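# Four arms uncover table objects and spread dust sheet

## Task

With the four arms, pull the dust sheet off the objects standing on the table and lay it out flat on the tabletop. The table's centre is at x = 0, y = 0 in the scene frame and its top is at z = 0.72 m. The whole sheet must rest on the table without overlapping any object, and it has a foam knob at each of its four corners. At the end, open the grippers and move every arm away. The sheet has to stay spread without any robot holding it. Every object must stay where it began and upright: each one that is shifted, leaning or toppled counts against the result. Knocking any rigid object out of the work area fails the job.

## Robot and tools

Robots. arm1, arm2, arm3 and arm4 are identical i2rt Big YAM arms mounted on one table. Each has six revolute joints, a two-finger parallel gripper and a wrist camera. With joints 1 and 6 at zero and the hand level and pointing ahead, the wrist camera rides on top of the hand and looks toward the fingertips. The hand reaches roughly 1.0 m from the joint 1 axis. The joints move at different speeds, so the hand can sweep a wide, curved path between postures. The arms do not wait for each other.

Frames. There is one shared scene frame. Its origin is on the floor and +z points up. The tabletop is the plane z = 0.72 m, centred at x = 0, y = 0. The hand point (URDF link pinch) lies midway between the fingertips. The hand's z axis runs along the fingers, and the fingers open and close along its y axis. No output prints the robots' foot poses.

Cameras. arm1_cam_wrist, arm2_cam_wrist, arm3_cam_wrist and arm4_cam_wrist are 616x616 fisheye cameras. cam_high is a 504x504 camera looking down from above the table. cam_room_a is a 504x504 camera viewing from the side of the room. Calibration (K, distortion D, T_world_to_cam) is given in OpenCV conventions. Each camera may be off by a couple of degrees and millimetres. Wrist camera poses come from the reported joint angles, so they can be less accurate.

execute_actions. Arguments:
- actions: a list holding zero or one action object.
- cameras (optional): a list of camera names, "all", or [] for no images.

The action is a dict keyed by arm name. Each arm's value is {"joints": {...}}, and only these keys are allowed: joint1_rad, joint2_rad, joint3_rad, joint4_rad, joint5_rad, joint6_rad and gripper_m. Each arm has its own dict. Every value is an absolute target, not an offset: joints in radians, gripper_m in metres. Allowed ranges, with the tolerance for counting as reached:
- joint1_rad: -2.879 to 2.879 (±0.045). Yaw about the foot; positive is counter-clockwise seen from above; 0 unfolds the arm the way its foot faces.
- joint2_rad: 0 to 3.141 (±0.14). Shoulder; 0 points the upper arm back, about level; increasing raises it and then swings it forward.
- joint3_rad: 0 to 3.019 (±0.09). Elbow; 0 is fully folded; increasing opens it.
- joint4_rad: -1.692 to 1.57 (±0.055). Hand pitch; positive tilts the fingers up.
- joint5_rad: -1.57 to 1.57 (±0.03). Sideways swing of the hand; positive goes to the arm's right.
- joint6_rad: -2.094 to 2.094 (±0.035). Hand roll; positive is clockwise viewed from behind the hand.
- gripper_m: 0 to 0.093 (±0.003). The fingertip gap. Grip force is about 50 to 62 N per pad, lower on some grippers.

All motions in one action start together. One action runs at most 15 s. An unknown key or an out-of-range value rejects the whole call, and nothing moves. A joint or arm left out of an action may still be driving toward its earlier target. An empty actions list just returns the state and images.

wait. Argument seconds, 0 to 10. Sends no new commands and returns the same state and images as an empty action.

zoom_image. Arguments: camera (a name) and region [x0, y0, x1, y1] in pixels of that camera's latest full image, with (0, 0) at the top-left. The region can be at most 504x504.

read_manual. Optional section, "licences". Returns the URDF licence text only.

finished_scene. Argument scene, an integer from 1 to 2: the current scene's number. It cannot be undone, and the goal must already hold.

Results. Each result gives each arm's joint_positions, its joint torques, and a pictures line listing the cameras in the order of the images. Torque readings carry offsets, friction effects and noise.

joint_status gives the outcome of each commanded motion:
- "off_target": the joint stopped short and may still be pushing.
- "contact_stop" or "time_out": the joint holds where it came to rest. After a time_out, however, a joint may keep a target no farther than 0.375, 0.375, 0.113, 0.225, 0.075 and 0.3 rad (joints 1 to 6) from where it stands, keep pushing, and move there by itself if the way clears.
- "not_followed": the self- and inter-arm collision check withheld that arm's targets. This appears together with a "joint command not followed" line and usually a "cause:" line. The gripper target still runs, and the withheld targets may be retried on later actions.
- "limit_stop_at_motor_heat": the arm stopped for heat; resend the target.

on_its_own lists uncommanded behaviour; "held at" there is a joint's held target, not its position. MOTOR HOT appears from 85 °C. At 100 °C an OVER-TEMPERATURE FAULT drops that arm until it cools.

Cautions.
- Two arms pressing hard together ends the run, and a hard hit may too. The collision check ignores fingers, gripper housings and wrist cameras, and it can react too late.
- The arms do not stop on contact; they keep pushing and can push hard. To ease a push, command the joint its reported position. Sustained pushing or holding a load heats the motors.
- A target very close to the current position may not move the joint. Joints holding a load sag.
- Avoid drops, slips, slams and hard pushes. Don't bump, tip or drag the objects under the sheet.
- A loose object may occasionally be nudged by an outside disturbance.
- Shorter total robot motion is better; thinking time leaves the arms holding their last command.

Each tool is called after "Call:" by a JSON object that holds its "api" and its "payload".

## Session

Call:
{"api": "execute_actions", "payload": {"actions": []}}

Scene clock: 0.00 s.
Joint torques (N m, as the arm reports them, + toward a larger angle): no reading
arm1.joint_positions: joint1_rad=-0.194 joint2_rad=+0.410 joint3_rad=+1.489 joint4_rad=-1.350 joint5_rad=-0.292 joint6_rad=+0.724 gripper_m=+0.094
arm1.joint_status: not commanded
arm1.hand: x=+0.2816 y=+0.5664 z=+1.3681 quat_wxyz=(-0.544, -0.757, -0.241, +0.271) (m; scene frame)
arm2.joint_positions: joint1_rad=+0.249 joint2_rad=+0.271 joint3_rad=+1.696 joint4_rad=-1.424 joint5_rad=+0.262 joint6_rad=+0.039 gripper_m=+0.095
arm2.joint_status: not commanded
arm2.hand: x=-0.4975 y=+0.7663 z=+1.4469 quat_wxyz=(-0.541, -0.475, -0.523, +0.456) (m; scene frame)
arm3.joint_positions: joint1_rad=+0.208 joint2_rad=+0.383 joint3_rad=+1.495 joint4_rad=-1.503 joint5_rad=+0.050 joint6_rad=+0.437 gripper_m=+0.094
arm3.joint_status: not commanded
arm3.hand: x=-0.4558 y=-0.6082 z=+1.3680 quat_wxyz=(-0.354, +0.379, -0.737, -0.433) (m; scene frame)
arm4.joint_positions: joint1_rad=-0.076 joint2_rad=+0.422 joint3_rad=+1.487 joint4_rad=-1.226 joint5_rad=+0.169 joint6_rad=-0.597 gripper_m=+0.094
arm4.joint_status: not commanded
arm4.hand: x=+0.3110 y=-0.6658 z=+1.4432 quat_wxyz=(-0.596, +0.652, -0.394, -0.254) (m; scene frame)
pictures: arm1_cam_wrist, arm2_cam_wrist, arm3_cam_wrist, arm4_cam_wrist, cam_high, cam_room_a
Images, in order (width x height): arm1_cam_wrist 616x616, arm2_cam_wrist 616x616, arm3_cam_wrist 616x616, arm4_cam_wrist 616x616, cam_high 504x504, cam_room_a 504x504.

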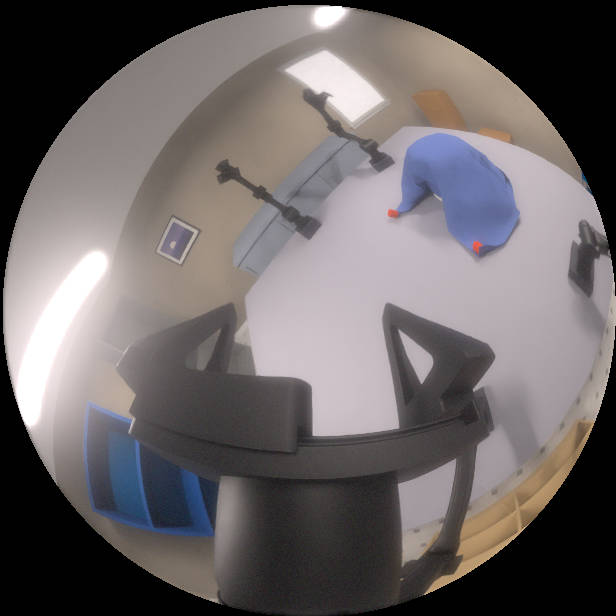

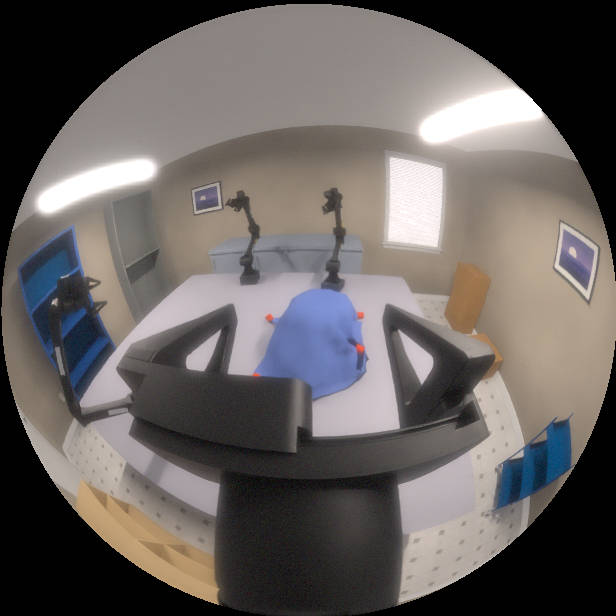

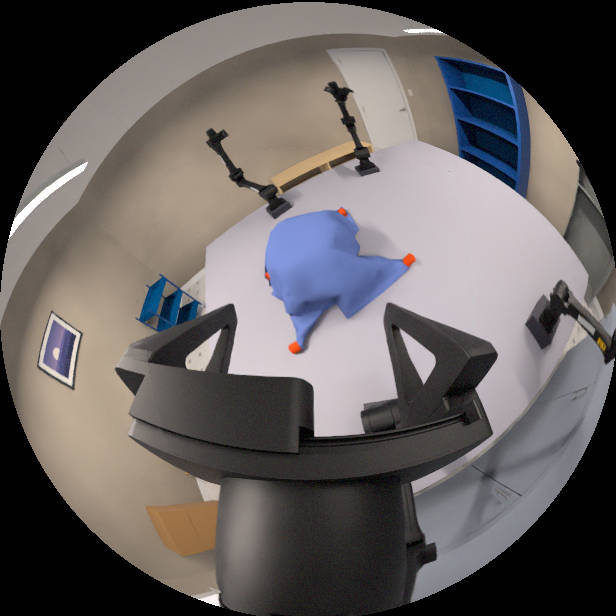

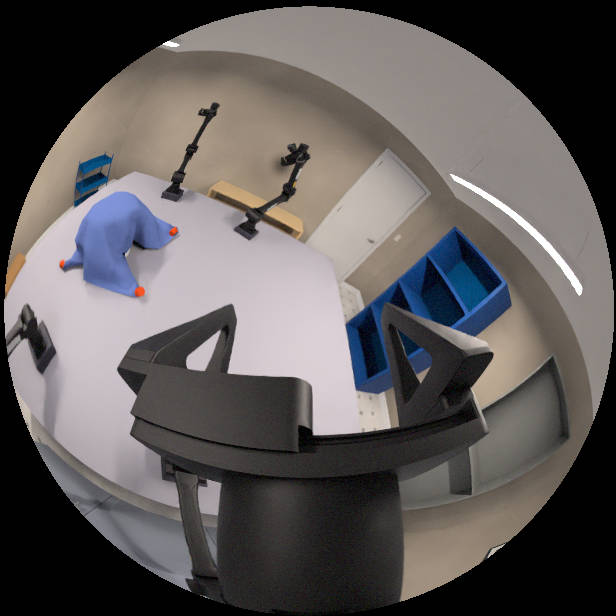

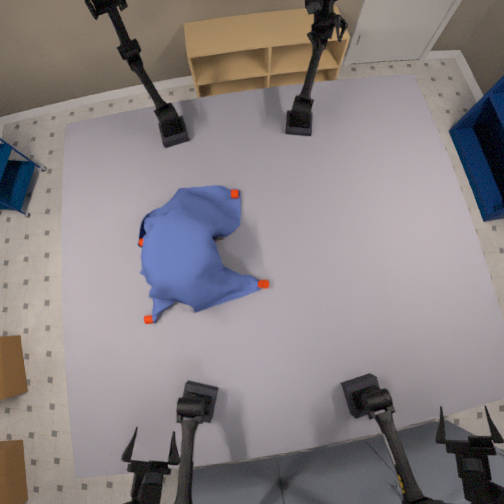

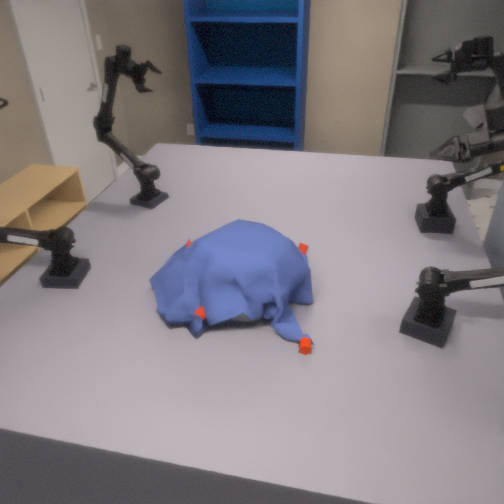

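Call:
{"api": "execute_actions", "payload": {"actions": [{"arm1":{"joints":{"joint1_rad":-0.592,"joint2_rad":1.85,"joint3_rad":1.64,"joint4_rad":-1.36,"joint5_rad":0,"joint6_rad":0}},"arm4":{"joints":{"joint1_rad":0.431,"joint2_rad":2.037,"joint3_rad":1.752,"joint4_rad":-0.915,"joint5_rad":0,"joint6_rad":0}},"arm3":{"joints":{"joint1_rad":0.753,"joint2_rad":1.59,"joint3_rad":1.202,"joint4_rad":-1.18,"joint5_rad":0,"joint6_rad":0}},"arm2":{"joints":{"joint1_rad":-0.485,"joint2_rad":2.0,"joint3_rad":2.09,"joint4_rad":-1.38,"joint5_rad":0,"joint6_rad":0}}}]}}

Scene clock: 97.20 s.
Joint torques (N m, as the arm reports them, + toward a larger angle): arm1=[ -2.34 -18.16   9.72  -0.34   0.15  -0.08] | arm2=[  0.03 -21.46  12.4   -0.04   0.04  -0.01] | arm3=[  0.7  -12.17   9.51   0.46  -0.01  -0.23] | arm4=[  1.68 -17.71  10.09   1.65  -0.06   0.17]
arm1.joint_positions: joint1_rad=-0.585 joint2_rad=+1.837 joint3_rad=+1.632 joint4_rad=-1.353 joint5_rad=-0.002 joint6_rad=+0.009 gripper_m=+0.094
arm1.joint_status: all done
arm1.hand: x=-0.1365 y=+0.3176 z=+0.9053 quat_wxyz=(+0.000, -0.937, -0.350, +0.005) (m; scene frame)
arm2.joint_positions: joint1_rad=-0.482 joint2_rad=+2.017 joint3_rad=+2.042 joint4_rad=-1.373 joint5_rad=-0.001 joint6_rad=+0.014 gripper_m=+0.095
arm2.joint_status: all done
arm2.hand: x=-0.6704 y=+0.1120 z=+0.9846 quat_wxyz=(-0.065, -0.814, -0.570, +0.091) (m; scene frame)
arm3.joint_positions: joint1_rad=+0.755 joint2_rad=+1.595 joint3_rad=+1.201 joint4_rad=-1.186 joint5_rad=+0.001 joint6_rad=+0.013 gripper_m=+0.094
arm3.joint_status: all done
arm3.hand: x=-0.6467 y=-0.2797 z=+0.8996 quat_wxyz=(-0.002, +0.827, -0.562, +0.005) (m; scene frame)
arm4.joint_positions: joint1_rad=+0.429 joint2_rad=+2.025 joint3_rad=+1.731 joint4_rad=-0.921 joint5_rad=+0.001 joint6_rad=-0.008 gripper_m=+0.094
arm4.joint_status: all done
arm4.hand: x=-0.0711 y=-0.1940 z=+0.9008 quat_wxyz=(-0.089, +0.857, -0.484, -0.153) (m; scene frame)
pictures: arm1_cam_wrist, arm2_cam_wrist, arm3_cam_wrist, arm4_cam_wrist, cam_high, cam_room_a
camera_calibration (this result's frames):
arm1_cam_wrist: T_world_to_cam=[[-0.662867, 0.748709, -0.00645025, -0.321208], [0.606311, 0.54181, 0.582091, -0.609331], [0.439312, 0.381938, -0.813098, 0.799176], [0, 0, 0, 1]] pos_world=[-0.194562, 0.265398, 1.00242]
arm2_cam_wrist: T_world_to_cam=[[-0.932953, 0.359371, -0.0212331, -0.638031], [0.323057, 0.861788, 0.391095, -0.265797], [0.158846, 0.358013, -0.920106, 1.1006], [0, 0, 0, 1]] pos_world=[-0.684211, 0.0643225, 1.10307]
arm3_cam_wrist: T_world_to_cam=[[0.9289, 0.370286, 0.0058455, 0.701695], [0.299393, -0.760161, 0.576644, -0.529033], [0.217967, -0.533894, -0.816975, 0.85192], [0, 0, 0, 1]] pos_world=[-0.679105, -0.207143, 0.996959]
arm4_cam_wrist: T_world_to_cam=[[0.859761, 0.510685, 0.00340117, 0.160839], [0.492865, -0.831469, 0.256405, -0.348885], [0.13377, -0.218771, -0.966563, 0.959135], [0, 0, 0, 1]] pos_world=[-0.0946335, -0.162394, 1.01597]
Images, in order (width x height): arm1_cam_wrist 616x616, arm2_cam_wrist 616x616, arm3_cam_wrist 616x616, arm4_cam_wrist 616x616, cam_high 504x504, cam_room_a 504x504.

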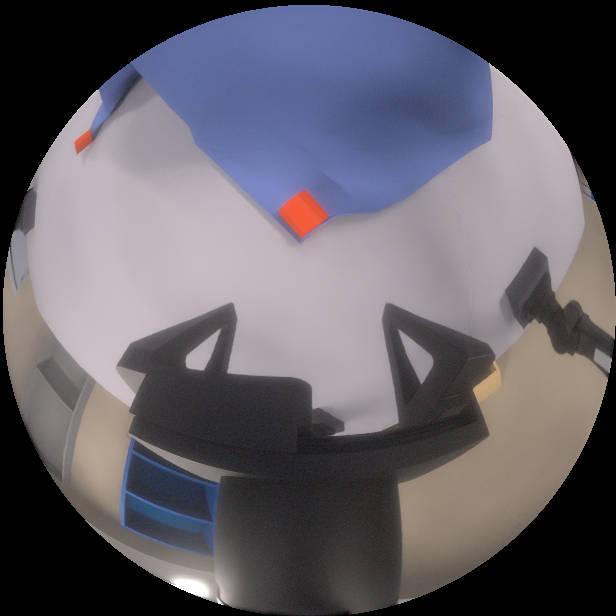

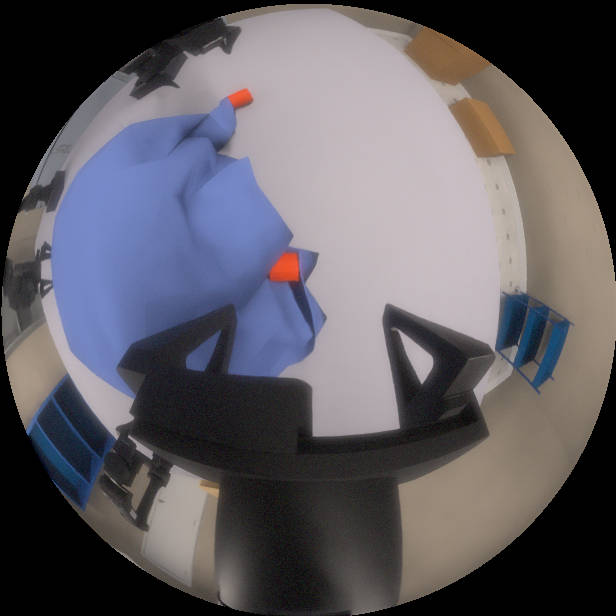

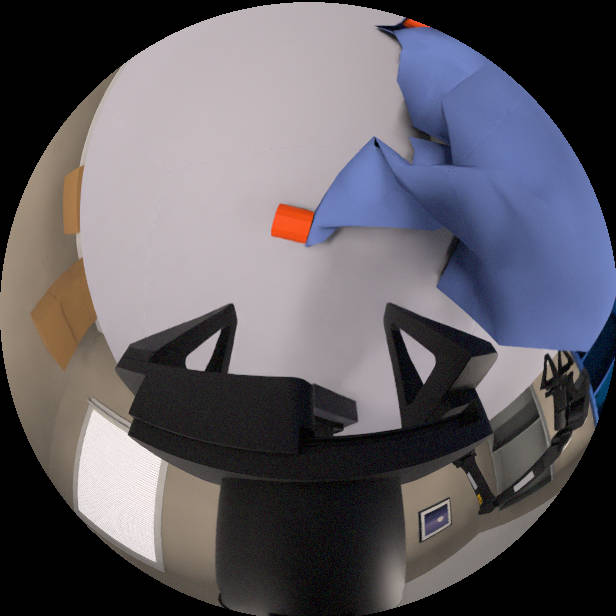

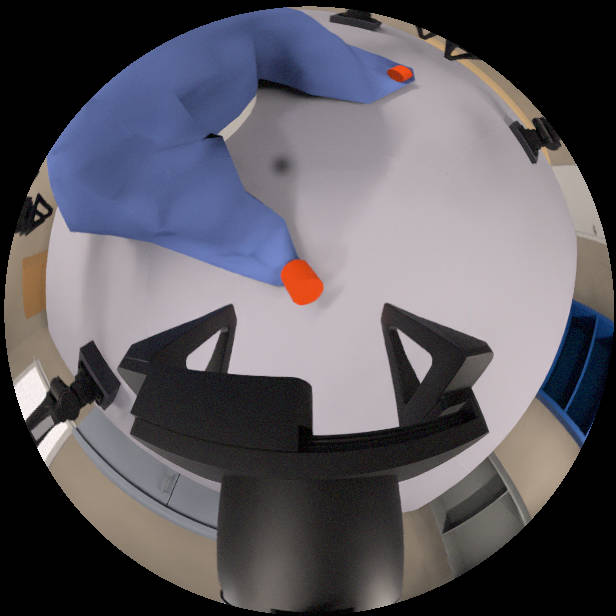

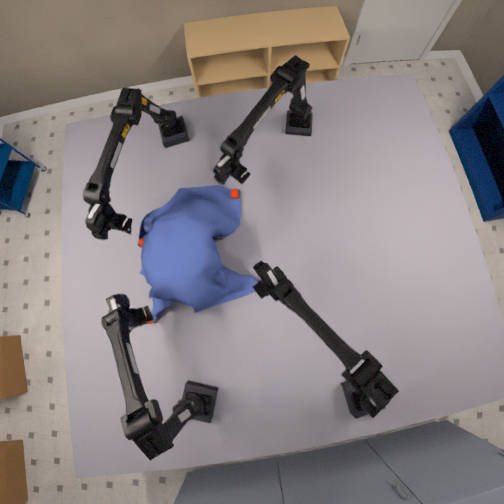

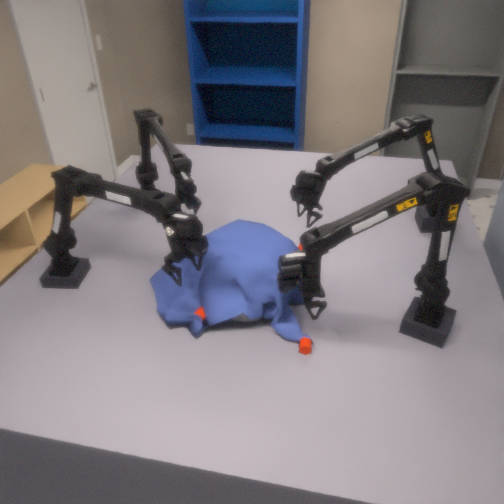

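Call:
{"api": "execute_actions", "payload": {"actions": [{"arm1":{"joints":{"joint1_rad":-0.57,"joint2_rad":2.076,"joint3_rad":1.563,"joint4_rad":-1.057,"joint6_rad":-0.55}},"arm4":{"joints":{"joint1_rad":0.449,"joint2_rad":2.199,"joint3_rad":1.61,"joint4_rad":-0.6,"joint6_rad":-0.6}},"arm3":{"joints":{"joint1_rad":0.789,"joint2_rad":1.871,"joint3_rad":1.111,"joint4_rad":-0.81,"joint6_rad":-1.4}},"arm2":{"joints":{"joint1_rad":-0.44,"joint2_rad":2.05,"joint3_rad":1.85,"joint4_rad":-1.17,"joint6_rad":1.57}}}], "cameras": ["arm1_cam_wrist","arm2_cam_wrist","arm3_cam_wrist","arm4_cam_wrist","cam_room_a"]}}

Scene clock: 135.50 s.
Joint torques (N m, as the arm reports them, + toward a larger angle): arm1=[ -1.16 -21.57   7.44   0.42  -0.13  -0.07] | arm2=[  0.3  -21.78   9.9    0.48   0.16   0.28] | arm3=[  0.99 -14.64   7.56   0.57  -0.18  -0.22] | arm4=[  2.09 -19.07   7.83   2.17   0.02   0.04]
arm1.joint_positions: joint1_rad=-0.578 joint2_rad=+2.076 joint3_rad=+1.568 joint4_rad=-1.070 joint5_rad=+0.003 joint6_rad=-0.541 gripper_m=+0.094
arm1.joint_status: all done
arm1.hand: x=-0.1587 y=+0.2943 z=+0.7483 quat_wxyz=(+0.005, -0.804, -0.594, -0.004) (m; scene frame)
arm2.joint_positions: joint1_rad=-0.436 joint2_rad=+2.068 joint3_rad=+1.831 joint4_rad=-1.183 joint5_rad=-0.001 joint6_rad=+1.555 gripper_m=+0.095
arm2.joint_status: all done
arm2.hand: x=-0.6374 y=+0.1142 z=+0.8703 quat_wxyz=(-0.075, -0.988, +0.136, +0.012) (m; scene frame)
arm3.joint_positions: joint1_rad=+0.786 joint2_rad=+1.883 joint3_rad=+1.106 joint4_rad=-0.820 joint5_rad=+0.002 joint6_rad=-1.385 gripper_m=+0.094
arm3.joint_status: all done
arm3.hand: x=-0.6661 y=-0.2669 z=+0.7405 quat_wxyz=(+0.010, +0.993, +0.118, +0.009) (m; scene frame)
arm4.joint_positions: joint1_rad=+0.444 joint2_rad=+2.198 joint3_rad=+1.605 joint4_rad=-0.621 joint5_rad=-0.001 joint6_rad=-0.592 gripper_m=+0.094
arm4.joint_status: all done
arm4.hand: x=-0.0811 y=-0.1986 z=+0.7541 quat_wxyz=(-0.127, +0.962, -0.209, -0.123) (m; scene frame)
pictures: arm1_cam_wrist, arm2_cam_wrist, arm3_cam_wrist, arm4_cam_wrist, cam_room_a
camera_calibration (this result's frames):
arm1_cam_wrist: T_world_to_cam=[[-0.958377, 0.285393, -0.00799249, -0.228942], [0.223692, 0.767986, 0.600133, -0.632607], [0.177412, 0.573366, -0.79986, 0.582334], [0, 0, 0, 1]] pos_world=[-0.181216, 0.217281, 0.843604]
arm2_cam_wrist: T_world_to_cam=[[0.288047, 0.943313, -0.164893, 0.226175], [0.803522, -0.144414, 0.577492, 0.0252355], [0.520943, -0.29884, -0.799571, 1.19034], [0, 0, 0, 1]] pos_world=[-0.705526, 0.146011, 0.974483]
arm3_cam_wrist: T_world_to_cam=[[-0.235325, 0.971575, -0.0257587, 0.124284], [0.785273, 0.205684, 0.583987, 0.154216], [0.572685, 0.117199, -0.811354, 1.13893], [0, 0, 0, 1]] pos_world=[-0.744103, -0.285952, 0.837218]
arm4_cam_wrist: T_world_to_cam=[[0.438837, 0.877388, 0.193936, 0.0672634], [0.823781, -0.479036, 0.303166, -0.248613], [0.358897, 0.0267202, -0.932995, 0.859352], [0, 0, 0, 1]] pos_world=[-0.133134, -0.201073, 0.864097]
Images, in order (width x height): arm1_cam_wrist 616x616, arm2_cam_wrist 616x616, arm3_cam_wrist 616x616, arm4_cam_wrist 616x616, cam_room_a 504x504.

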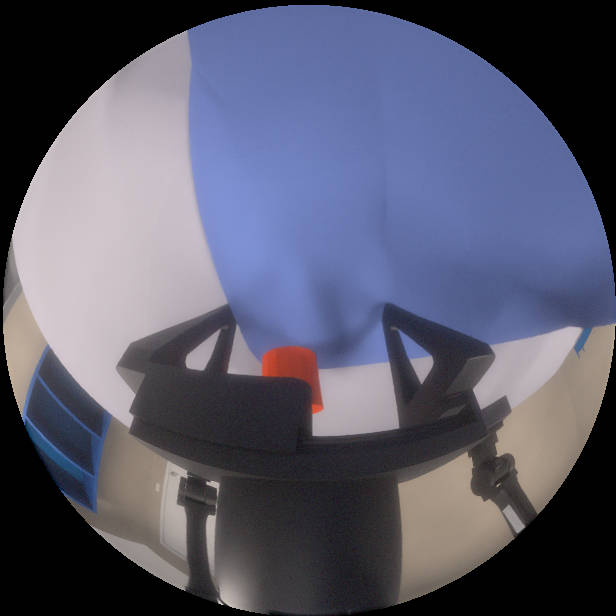

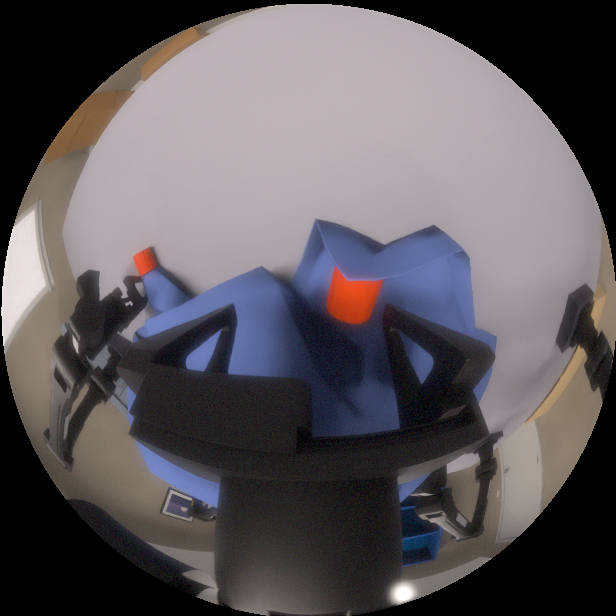

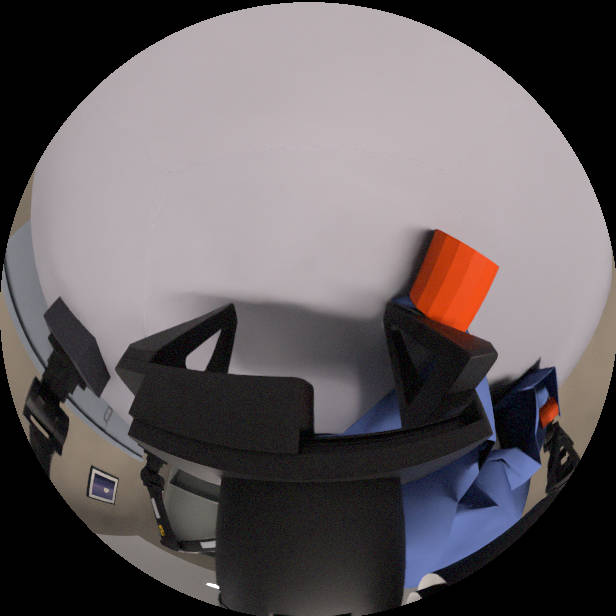

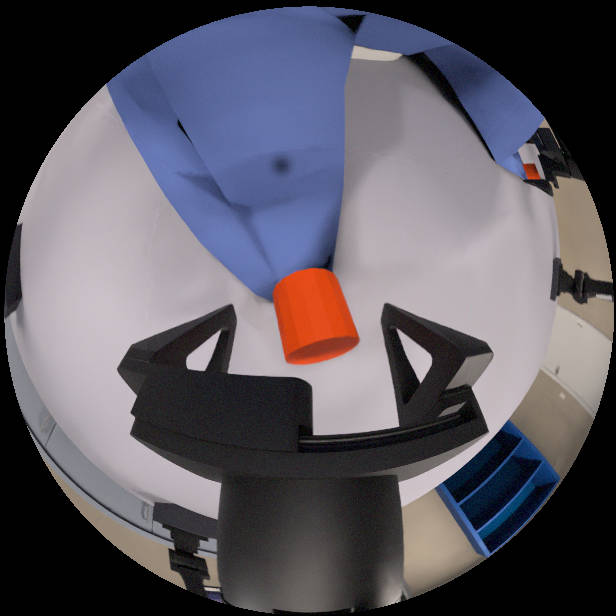

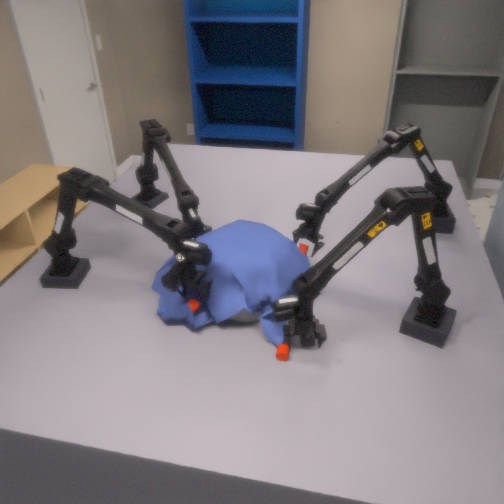

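Call:
{"api": "execute_actions", "payload": {"actions": [{"arm1":{"joints":{"joint1_rad":-0.62,"joint2_rad":1.952,"joint3_rad":1.363,"joint4_rad":-0.97}},"arm4":{"joints":{"gripper_m":0.0}},"arm3":{"joints":{"joint1_rad":0.806,"joint2_rad":1.718,"joint3_rad":1.162,"joint4_rad":-1.014}},"arm2":{"joints":{"joint1_rad":-0.407,"joint2_rad":1.99,"joint3_rad":1.675,"joint4_rad":-1.06}}}], "cameras": []}}

Call:
{"api": "execute_actions", "payload": {"actions": [{"arm3":{"joints":{"joint2_rad":1.92,"joint3_rad":1.48,"joint4_rad":-1.115}}}], "cameras": ["arm1_cam_wrist","arm2_cam_wrist","arm3_cam_wrist","arm4_cam_wrist","cam_room_a"]}}

Scene clock: 167.63 s.
Joint torques (N m, as the arm reports them, + toward a larger angle): arm1=[ -2.86 -17.91   6.93   0.17  -0.07  -0.12] | arm2=[  0.52 -19.72   9.13   0.4    0.15   0.23] | arm3=[  1.44 -11.61  11.03  -0.22  -0.16  -0.23] | arm4=[  1.88 -19.57   7.81   2.14   0.     0.05]
arm1.joint_positions: joint1_rad=-0.620 joint2_rad=+1.947 joint3_rad=+1.371 joint4_rad=-0.982 joint5_rad=+0.002 joint6_rad=-0.541 gripper_m=+0.094
arm1.joint_status: all done
arm1.hand: x=-0.1373 y=+0.3446 z=+0.7548 quat_wxyz=(+0.003, -0.817, -0.577, +0.005) (m; scene frame)
arm2.joint_positions: joint1_rad=-0.409 joint2_rad=+1.995 joint3_rad=+1.664 joint4_rad=-1.073 joint5_rad=-0.001 joint6_rad=+1.556 gripper_m=+0.095
arm2.joint_status: all done
arm2.hand: x=-0.6122 y=+0.1370 z=+0.8531 quat_wxyz=(-0.083, -0.989, +0.122, +0.012) (m; scene frame)
arm3.joint_positions: joint1_rad=+0.800 joint2_rad=+1.704 joint3_rad=+1.131 joint4_rad=-1.006 joint5_rad=+0.002 joint6_rad=-1.386 gripper_m=+0.094
arm3.joint_status: all done
arm3.hand: x=-0.6686 y=-0.2792 z=+0.8284 quat_wxyz=(+0.001, +0.992, +0.126, +0.006) (m; scene frame)
arm4.joint_positions: joint1_rad=+0.444 joint2_rad=+2.198 joint3_rad=+1.605 joint4_rad=-0.621 joint5_rad=-0.001 joint6_rad=-0.593 gripper_m=+0.040
arm4.joint_status: gripper_m off_target (ended at +0.040, target +0.000)
arm4.hand: x=-0.0811 y=-0.1986 z=+0.7541 quat_wxyz=(-0.127, +0.962, -0.209, -0.123) (m; scene frame)
pictures: none
No camera images: the call's "cameras" was empty. Leave "cameras" out to get every camera's image.

Scene clock: 168.67 s.
Joint torques (N m, as the arm reports them, + toward a larger angle): arm1=[ -1.72 -17.98   7.     0.28  -0.08  -0.14] | arm2=[  0.54 -19.49   9.18   0.57   0.14   0.24] | arm3=[  1.3  -16.08  12.26  -0.17  -0.17  -0.22] | arm4=[  1.93 -19.36   7.81   2.15   0.     0.05]
arm1.joint_positions: joint1_rad=-0.620 joint2_rad=+1.947 joint3_rad=+1.371 joint4_rad=-0.982 joint5_rad=+0.002 joint6_rad=-0.541 gripper_m=+0.094
arm1.joint_status: not commanded
arm1.hand: x=-0.1373 y=+0.3446 z=+0.7548 quat_wxyz=(+0.003, -0.817, -0.577, +0.005) (m; scene frame)
arm2.joint_positions: joint1_rad=-0.409 joint2_rad=+1.995 joint3_rad=+1.664 joint4_rad=-1.073 joint5_rad=-0.001 joint6_rad=+1.556 gripper_m=+0.095
arm2.joint_status: not commanded
arm2.hand: x=-0.6122 y=+0.1370 z=+0.8531 quat_wxyz=(-0.083, -0.989, +0.122, +0.012) (m; scene frame)
arm3.joint_positions: joint1_rad=+0.800 joint2_rad=+1.926 joint3_rad=+1.440 joint4_rad=-1.107 joint5_rad=+0.002 joint6_rad=-1.387 gripper_m=+0.094
arm3.joint_status: all done
arm3.hand: x=-0.7071 y=-0.1966 z=+0.8222 quat_wxyz=(+0.008, +0.992, +0.126, +0.008) (m; scene frame)
arm4.joint_positions: joint1_rad=+0.444 joint2_rad=+2.198 joint3_rad=+1.605 joint4_rad=-0.621 joint5_rad=-0.001 joint6_rad=-0.593 gripper_m=+0.040
arm4.joint_status: not commanded
arm4.hand: x=-0.0811 y=-0.1986 z=+0.7541 quat_wxyz=(-0.127, +0.962, -0.209, -0.123) (m; scene frame)
pictures: arm1_cam_wrist, arm2_cam_wrist, arm3_cam_wrist, arm4_cam_wrist, cam_room_a
camera_calibration (this result's frames):
arm1_cam_wrist: T_world_to_cam=[[-0.94552, 0.325562, 0.00119994, -0.241748], [0.264364, 0.765621, 0.58646, -0.663276], [0.190011, 0.554827, -0.809977, 0.570688], [0, 0, 0, 1]] pos_world=[-0.161668, 0.269889, 0.851519]
arm2_cam_wrist: T_world_to_cam=[[0.262021, 0.948008, -0.180625, 0.191424], [0.809432, -0.113965, 0.576049, 0.0189374], [0.525514, -0.29714, -0.797209, 1.17086], [0, 0, 0, 1]] pos_world=[-0.68079, 0.168597, 0.957089]
arm3_cam_wrist: T_world_to_cam=[[-0.251318, 0.967674, -0.0211018, 0.03252], [0.783191, 0.216119, 0.583013, 0.125643], [0.568727, 0.129995, -0.812189, 1.22082], [0, 0, 0, 1]] pos_world=[-0.784543, -0.217323, 0.918971]
arm4_cam_wrist: T_world_to_cam=[[0.438166, 0.877675, 0.194158, 0.0670984], [0.824055, -0.478489, 0.303285, -0.248572], [0.359089, 0.0271075, -0.93291, 0.85938], [0, 0, 0, 1]] pos_world=[-0.133157, -0.201125, 0.864085]
Images, in order (width x height): arm1_cam_wrist 616x616, arm2_cam_wrist 616x616, arm3_cam_wrist 616x616, arm4_cam_wrist 616x616, cam_room_a 504x504.

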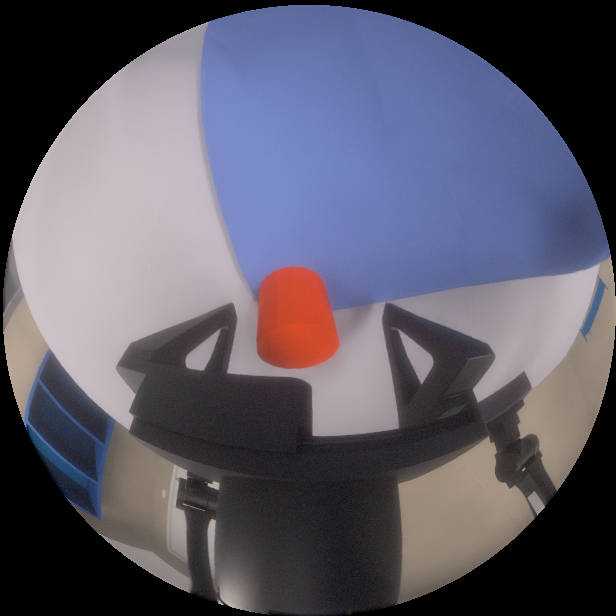

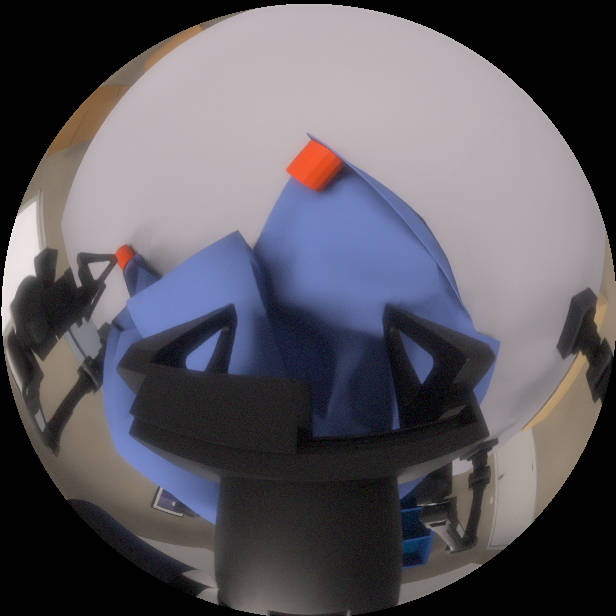

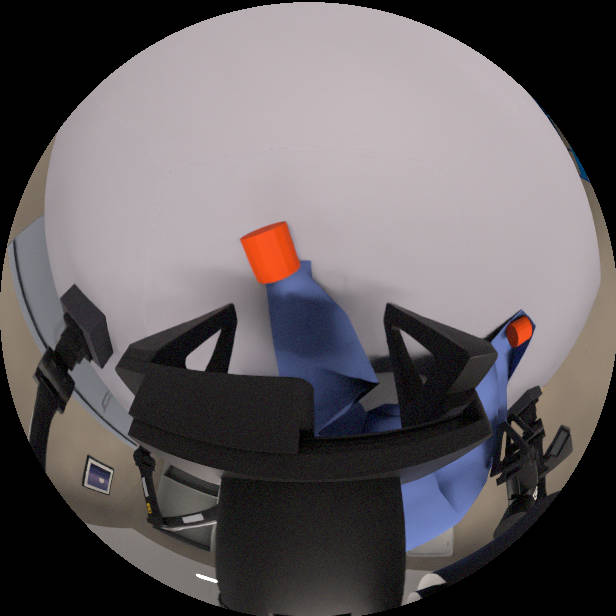

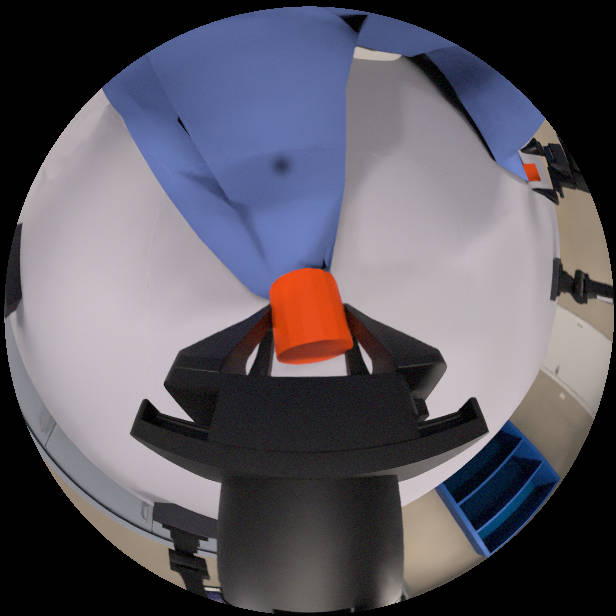

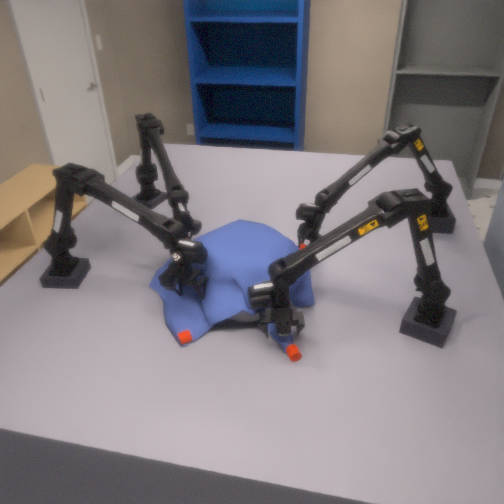

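Call:
{"api": "execute_actions", "payload": {"actions": [{"arm1":{"joints":{"gripper_m":0.0}},"arm3":{"joints":{"joint1_rad":0.84,"joint2_rad":1.945,"joint3_rad":1.255,"joint4_rad":-0.86,"joint6_rad":-1.7}},"arm2":{"joints":{"joint1_rad":-0.545,"joint2_rad":2.07,"joint3_rad":1.77,"joint4_rad":-1.09,"joint6_rad":1.9}}}], "cameras": ["arm2_cam_wrist","arm3_cam_wrist"]}}

Scene clock: 188.47 s.
Joint torques (N m, as the arm reports them, + toward a larger angle): arm1=[ -0.87 -18.63   6.93   0.3   -0.05  -0.1 ] | arm2=[  0.74 -20.39  11.64  -0.45   0.06   0.25] | arm3=[  0.8  -15.18   8.32   0.54  -0.15  -0.21] | arm4=[  2.07 -19.5    7.8    2.11   0.02   0.06]
arm1.joint_positions: joint1_rad=-0.620 joint2_rad=+1.947 joint3_rad=+1.371 joint4_rad=-0.982 joint5_rad=+0.001 joint6_rad=-0.542 gripper_m=+0.040
arm1.joint_status: gripper_m off_target (ended at +0.040, target +0.000)
arm1.hand: x=-0.1373 y=+0.3446 z=+0.7548 quat_wxyz=(+0.003, -0.817, -0.577, +0.005) (m; scene frame)
arm2.joint_positions: joint1_rad=-0.544 joint2_rad=+2.074 joint3_rad=+1.723 joint4_rad=-1.082 joint5_rad=+0.000 joint6_rad=+1.885 gripper_m=+0.095
arm2.joint_status: all done
arm2.hand: x=-0.7002 y=+0.1513 z=+0.8268 quat_wxyz=(-0.069, -0.935, +0.347, +0.004) (m; scene frame)
arm3.joint_positions: joint1_rad=+0.841 joint2_rad=+1.946 joint3_rad=+1.249 joint4_rad=-0.869 joint5_rad=+0.001 joint6_rad=-1.686 gripper_m=+0.094
arm3.joint_status: all done
arm3.hand: x=-0.7124 y=-0.2340 z=+0.7515 quat_wxyz=(-0.005, +0.956, +0.292, +0.004) (m; scene frame)
arm4.joint_positions: joint1_rad=+0.444 joint2_rad=+2.198 joint3_rad=+1.605 joint4_rad=-0.621 joint5_rad=-0.001 joint6_rad=-0.593 gripper_m=+0.040
arm4.joint_status: not commanded
arm4.hand: x=-0.0811 y=-0.1986 z=+0.7541 quat_wxyz=(-0.127, +0.962, -0.209, -0.123) (m; scene frame)
pictures: arm2_cam_wrist, arm3_cam_wrist
camera_calibration (this result's frames):
arm2_cam_wrist: T_world_to_cam=[[0.665638, 0.732018, -0.145173, 0.482133], [0.640789, -0.460922, 0.613955, 0.0100477], [0.382512, -0.501697, -0.775876, 1.11348], [0, 0, 0, 1]] pos_world=[-0.753286, 0.210332, 0.927749]
arm3_cam_wrist: T_world_to_cam=[[-0.559893, 0.82856, 0.00295632, -0.204557], [0.675652, 0.454495, 0.580455, 0.160227], [0.479598, 0.32699, -0.814287, 1.15546], [0, 0, 0, 1]] pos_world=[-0.776945, -0.281159, 0.848478]
Images, in order (width x height): arm2_cam_wrist 616x616, arm3_cam_wrist 616x616.

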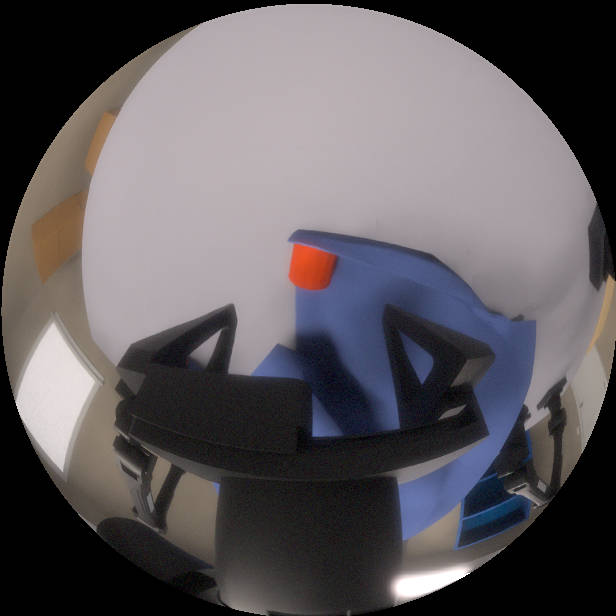

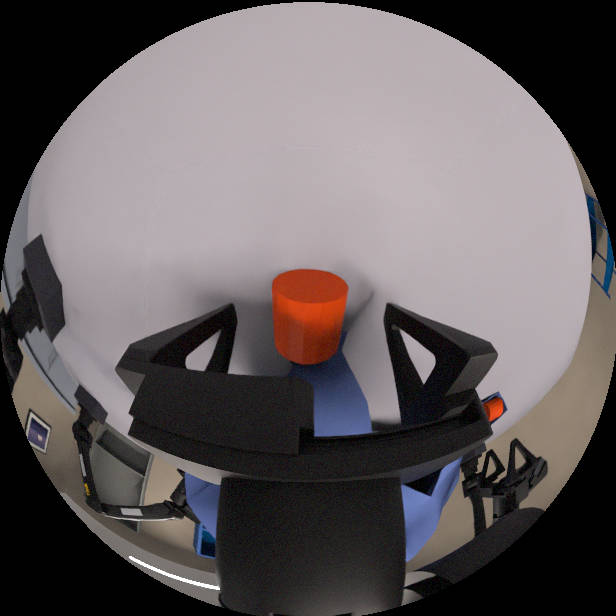

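Call:
{"api": "execute_actions", "payload": {"actions": [{"arm3":{"joints":{"gripper_m":0.0}},"arm2":{"joints":{"joint1_rad":-0.535,"joint2_rad":2.18,"joint3_rad":1.725,"joint4_rad":-0.93,"joint6_rad":2.0}}}], "cameras": ["arm2_cam_wrist"]}}

Scene clock: 196.57 s.
Joint torques (N m, as the arm reports them, + toward a larger angle): arm1=[ -1.31 -18.11   6.79   0.26  -0.06  -0.1 ] | arm2=[  1.35 -22.85   8.95   0.29   0.06   0.24] | arm3=[  0.73 -15.17   8.12   0.53  -0.15  -0.22] | arm4=[  2.1  -19.35   7.85   2.13   0.01   0.05]
arm1.joint_positions: joint1_rad=-0.620 joint2_rad=+1.947 joint3_rad=+1.371 joint4_rad=-0.982 joint5_rad=+0.001 joint6_rad=-0.542 gripper_m=+0.040
arm1.joint_status: not commanded
arm1.hand: x=-0.1373 y=+0.3446 z=+0.7548 quat_wxyz=(+0.003, -0.817, -0.577, +0.005) (m; scene frame)
arm2.joint_positions: joint1_rad=-0.544 joint2_rad=+2.198 joint3_rad=+1.708 joint4_rad=-0.942 joint5_rad=+0.000 joint6_rad=+1.985 gripper_m=+0.095
arm2.joint_status: all done
arm2.hand: x=-0.7056 y=+0.1388 z=+0.7461 quat_wxyz=(-0.070, -0.917, +0.394, +0.000) (m; scene frame)
arm3.joint_positions: joint1_rad=+0.841 joint2_rad=+1.946 joint3_rad=+1.249 joint4_rad=-0.869 joint5_rad=+0.001 joint6_rad=-1.687 gripper_m=+0.038
arm3.joint_status: gripper_m off_target (ended at +0.039, target +0.000)
arm3.hand: x=-0.7124 y=-0.2340 z=+0.7515 quat_wxyz=(-0.005, +0.956, +0.293, +0.004) (m; scene frame)
arm4.joint_positions: joint1_rad=+0.444 joint2_rad=+2.198 joint3_rad=+1.605 joint4_rad=-0.621 joint5_rad=-0.001 joint6_rad=-0.593 gripper_m=+0.040
arm4.joint_status: not commanded
arm4.hand: x=-0.0811 y=-0.1986 z=+0.7541 quat_wxyz=(-0.127, +0.962, -0.209, -0.123) (m; scene frame)
pictures: arm2_cam_wrist
camera_calibration (this result's frames):
arm2_cam_wrist: T_world_to_cam=[[0.736444, 0.661676, -0.140833, 0.539624], [0.584626, -0.517741, 0.624625, 0.0175398], [0.340385, -0.542337, -0.768121, 1.01686], [0, 0, 0, 1]] pos_world=[-0.75378, 0.203505, 0.846111]
Images, in order (width x height): arm2_cam_wrist 616x616.

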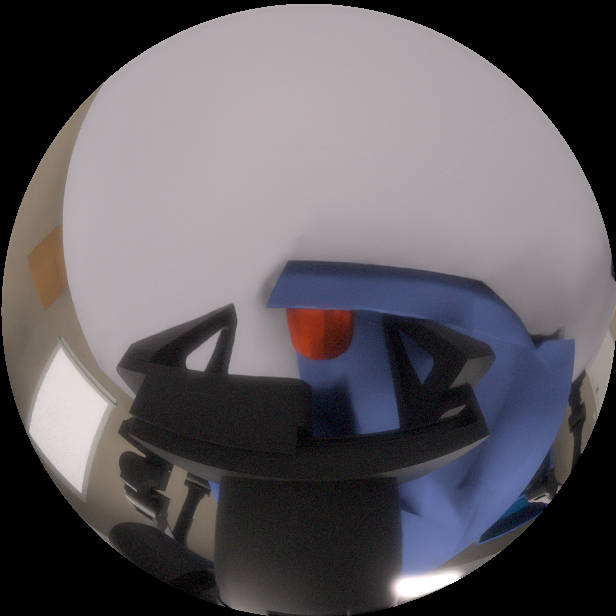

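Call:
{"api": "execute_actions", "payload": {"actions": [{"arm2":{"joints":{"gripper_m":0.0}}}], "cameras": ["arm2_cam_wrist"]}}

Call:
{"api": "execute_actions", "payload": {"actions": [{"arm1":{"joints":{"joint1_rad":-0.59,"joint2_rad":1.47,"joint3_rad":1.55,"joint4_rad":-1.36}},"arm4":{"joints":{"joint1_rad":0.463,"joint2_rad":1.84,"joint3_rad":1.87,"joint4_rad":-1.21}},"arm3":{"joints":{"joint1_rad":0.9,"joint2_rad":1.458,"joint3_rad":1.46,"joint4_rad":-1.27}},"arm2":{"joints":{"joint1_rad":-0.735,"joint2_rad":1.5,"joint3_rad":1.53,"joint4_rad":-1.31}}}], "cameras": ["cam_high","cam_room_a","arm4_cam_wrist"]}}

Scene clock: 219.07 s.
Joint torques (N m, as the arm reports them, + toward a larger angle): arm1=[ -1.47 -18.01   7.09   0.34  -0.06  -0.11] | arm2=[  0.76 -23.04   9.04   0.33   0.06   0.26] | arm3=[  0.65 -15.15   8.1    0.57  -0.14  -0.22] | arm4=[  2.24 -19.36   7.81   2.16   0.     0.05]
arm1.joint_positions: joint1_rad=-0.620 joint2_rad=+1.947 joint3_rad=+1.371 joint4_rad=-0.982 joint5_rad=+0.001 joint6_rad=-0.542 gripper_m=+0.040
arm1.joint_status: not commanded
arm1.hand: x=-0.1373 y=+0.3446 z=+0.7548 quat_wxyz=(+0.003, -0.817, -0.577, +0.005) (m; scene frame)
arm2.joint_positions: joint1_rad=-0.544 joint2_rad=+2.198 joint3_rad=+1.708 joint4_rad=-0.942 joint5_rad=+0.000 joint6_rad=+1.986 gripper_m=+0.039
arm2.joint_status: gripper_m off_target (ended at +0.039, target +0.000)
arm2.hand: x=-0.7056 y=+0.1388 z=+0.7461 quat_wxyz=(-0.070, -0.916, +0.394, +0.000) (m; scene frame)
arm3.joint_positions: joint1_rad=+0.841 joint2_rad=+1.946 joint3_rad=+1.249 joint4_rad=-0.869 joint5_rad=+0.001 joint6_rad=-1.687 gripper_m=+0.038
arm3.joint_status: not commanded
arm3.hand: x=-0.7124 y=-0.2340 z=+0.7515 quat_wxyz=(-0.005, +0.956, +0.293, +0.004) (m; scene frame)
arm4.joint_positions: joint1_rad=+0.444 joint2_rad=+2.198 joint3_rad=+1.605 joint4_rad=-0.621 joint5_rad=-0.001 joint6_rad=-0.593 gripper_m=+0.040
arm4.joint_status: not commanded
arm4.hand: x=-0.0811 y=-0.1986 z=+0.7541 quat_wxyz=(-0.127, +0.962, -0.209, -0.123) (m; scene frame)
pictures: arm2_cam_wrist
camera_calibration (this result's frames):
arm2_cam_wrist: T_world_to_cam=[[0.736958, 0.661114, -0.14079, 0.540031], [0.584174, -0.518156, 0.624704, 0.0172196], [0.340049, -0.542626, -0.768065, 1.01662], [0, 0, 0, 1]] pos_world=[-0.753741, 0.203545, 0.846104]
Images, in order (width x height): arm2_cam_wrist 616x616.

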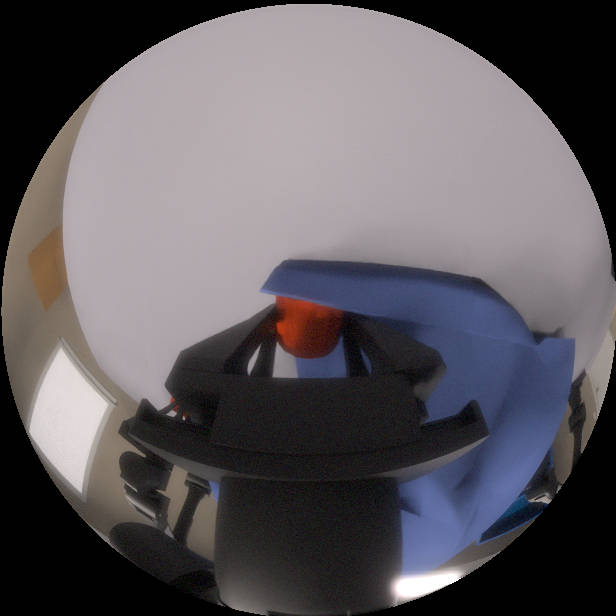

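Scene clock: 220.87 s.
Joint torques (N m, as the arm reports them, + toward a larger angle): arm1=[ -1.16 -12.43  10.46   0.05  -0.12  -0.09] | arm2=[ -0.54 -14.26  10.15  -0.15   0.16   0.24] | arm3=[  0.47 -12.55  12.34   0.43  -0.07  -0.16] | arm4=[  1.5  -16.73   9.27   0.84  -0.01   0.06]
arm1.joint_positions: joint1_rad=-0.595 joint2_rad=+1.471 joint3_rad=+1.537 joint4_rad=-1.348 joint5_rad=+0.001 joint6_rad=-0.542 gripper_m=+0.040
arm1.joint_status: all done
arm1.hand: x=-0.0940 y=+0.3617 z=+1.0551 quat_wxyz=(-0.009, -0.801, -0.582, +0.143) (m; scene frame)
arm2.joint_positions: joint1_rad=-0.729 joint2_rad=+1.511 joint3_rad=+1.511 joint4_rad=-1.304 joint5_rad=-0.002 joint6_rad=+1.987 gripper_m=+0.039
arm2.joint_status: all done
arm2.hand: x=-0.7279 y=+0.3272 z=+1.0476 quat_wxyz=(-0.133, -0.870, +0.474, +0.011) (m; scene frame)
arm3.joint_positions: joint1_rad=+0.905 joint2_rad=+1.466 joint3_rad=+1.440 joint4_rad=-1.262 joint5_rad=+0.000 joint6_rad=-1.690 gripper_m=+0.038
arm3.joint_status: all done
arm3.hand: x=-0.7346 y=-0.2675 z=+1.0519 quat_wxyz=(-0.139, +0.936, +0.322, -0.026) (m; scene frame)
arm4.joint_positions: joint1_rad=+0.459 joint2_rad=+1.838 joint3_rad=+1.865 joint4_rad=-1.193 joint5_rad=-0.001 joint6_rad=-0.594 gripper_m=+0.040
arm4.joint_status: all done
arm4.hand: x=-0.0712 y=-0.2344 z=+1.0627 quat_wxyz=(-0.143, +0.959, -0.200, -0.140) (m; scene frame)
pictures: arm4_cam_wrist, cam_high, cam_room_a
camera_calibration (this result's frames):
arm4_cam_wrist: T_world_to_cam=[[0.429012, 0.876364, 0.218941, 0.00695404], [0.838933, -0.476417, 0.263095, -0.323167], [0.334874, 0.0708061, -0.939599, 1.16033], [0, 0, 0, 1]] pos_world=[-0.120432, -0.242215, 1.17374]
Images, in order (width x height): arm4_cam_wrist 616x616, cam_high 504x504, cam_room_a 504x504.

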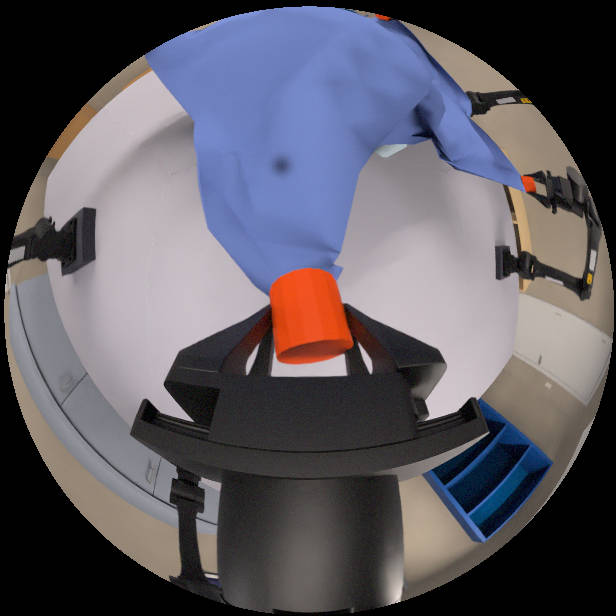

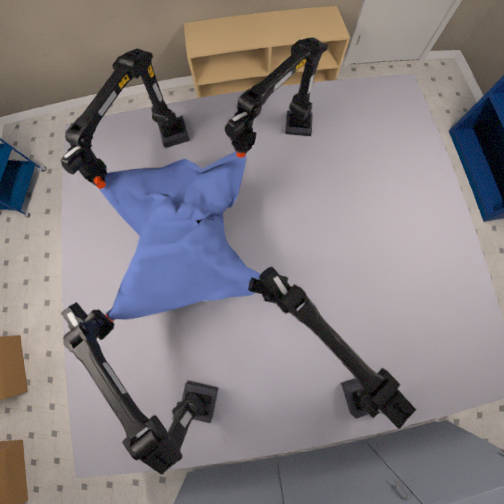

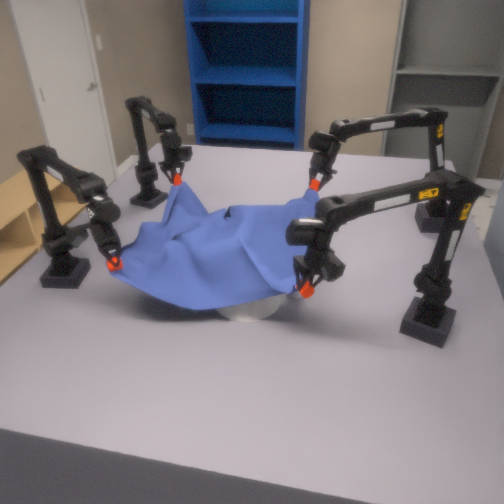

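Call:
{"api": "execute_actions", "payload": {"actions": [{"arm1":{"joints":{"joint1_rad":-0.676,"joint2_rad":1.363,"joint3_rad":1.76,"joint4_rad":-1.586}},"arm4":{"joints":{"joint1_rad":0.57,"joint2_rad":1.675,"joint3_rad":1.975,"joint4_rad":-1.49}},"arm3":{"joints":{"joint1_rad":0.98,"joint2_rad":1.288,"joint3_rad":1.61,"joint4_rad":-1.5}},"arm2":{"joints":{"joint1_rad":-0.85,"joint2_rad":1.3,"joint3_rad":1.67,"joint4_rad":-1.53}}}], "cameras": ["cam_high","cam_room_a"]}}

Scene clock: 237.03 s.
Joint torques (N m, as the arm reports them, + toward a larger angle): arm1=[-1.22 -9.37 11.63 -0.14  0.03 -0.08] | arm2=[  0.4  -10.43   9.9    0.06   0.24   0.2 ] | arm3=[ 0.41 -8.35 12.87  0.61 -0.09 -0.14] | arm4=[  1.96 -12.75  11.38   0.61  -0.15   0.05]
arm1.joint_positions: joint1_rad=-0.680 joint2_rad=+1.352 joint3_rad=+1.731 joint4_rad=-1.573 joint5_rad=-0.001 joint6_rad=-0.542 gripper_m=+0.040
arm1.joint_status: all done
arm1.hand: x=-0.0785 y=+0.4245 z=+1.1794 quat_wxyz=(-0.006, -0.818, -0.543, +0.187) (m; scene frame)
arm2.joint_positions: joint1_rad=-0.852 joint2_rad=+1.312 joint3_rad=+1.650 joint4_rad=-1.523 joint5_rad=-0.004 joint6_rad=+1.989 gripper_m=+0.039
arm2.joint_status: all done
arm2.hand: x=-0.7324 y=+0.4188 z=+1.1850 quat_wxyz=(-0.191, -0.831, +0.522, +0.026) (m; scene frame)
arm3.joint_positions: joint1_rad=+0.985 joint2_rad=+1.293 joint3_rad=+1.583 joint4_rad=-1.493 joint5_rad=+0.000 joint6_rad=-1.692 gripper_m=+0.039
arm3.joint_status: all done
arm3.hand: x=-0.7321 y=-0.3409 z=+1.1767 quat_wxyz=(-0.178, +0.916, +0.358, -0.041) (m; scene frame)
arm4.joint_positions: joint1_rad=+0.565 joint2_rad=+1.665 joint3_rad=+1.939 joint4_rad=-1.469 joint5_rad=+0.003 joint6_rad=-0.594 gripper_m=+0.040
arm4.joint_status: all done
arm4.hand: x=-0.0761 y=-0.3394 z=+1.1767 quat_wxyz=(-0.128, +0.971, -0.150, -0.136) (m; scene frame)
pictures: cam_high, cam_room_a
Images, in order (width x height): cam_high 504x504, cam_room_a 504x504.

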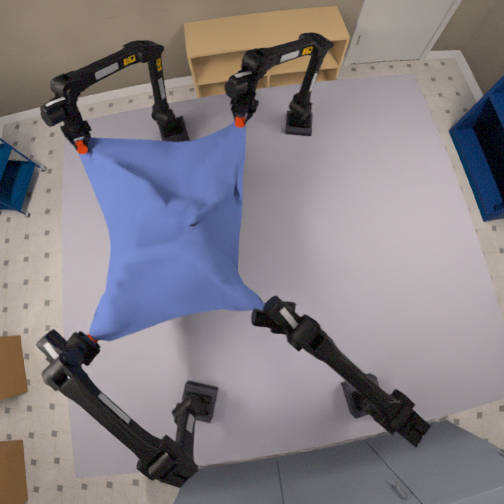

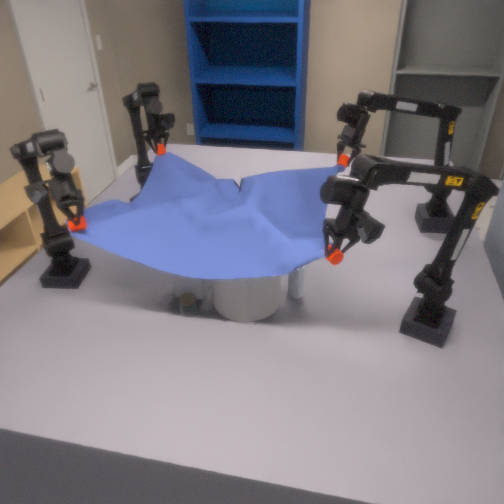

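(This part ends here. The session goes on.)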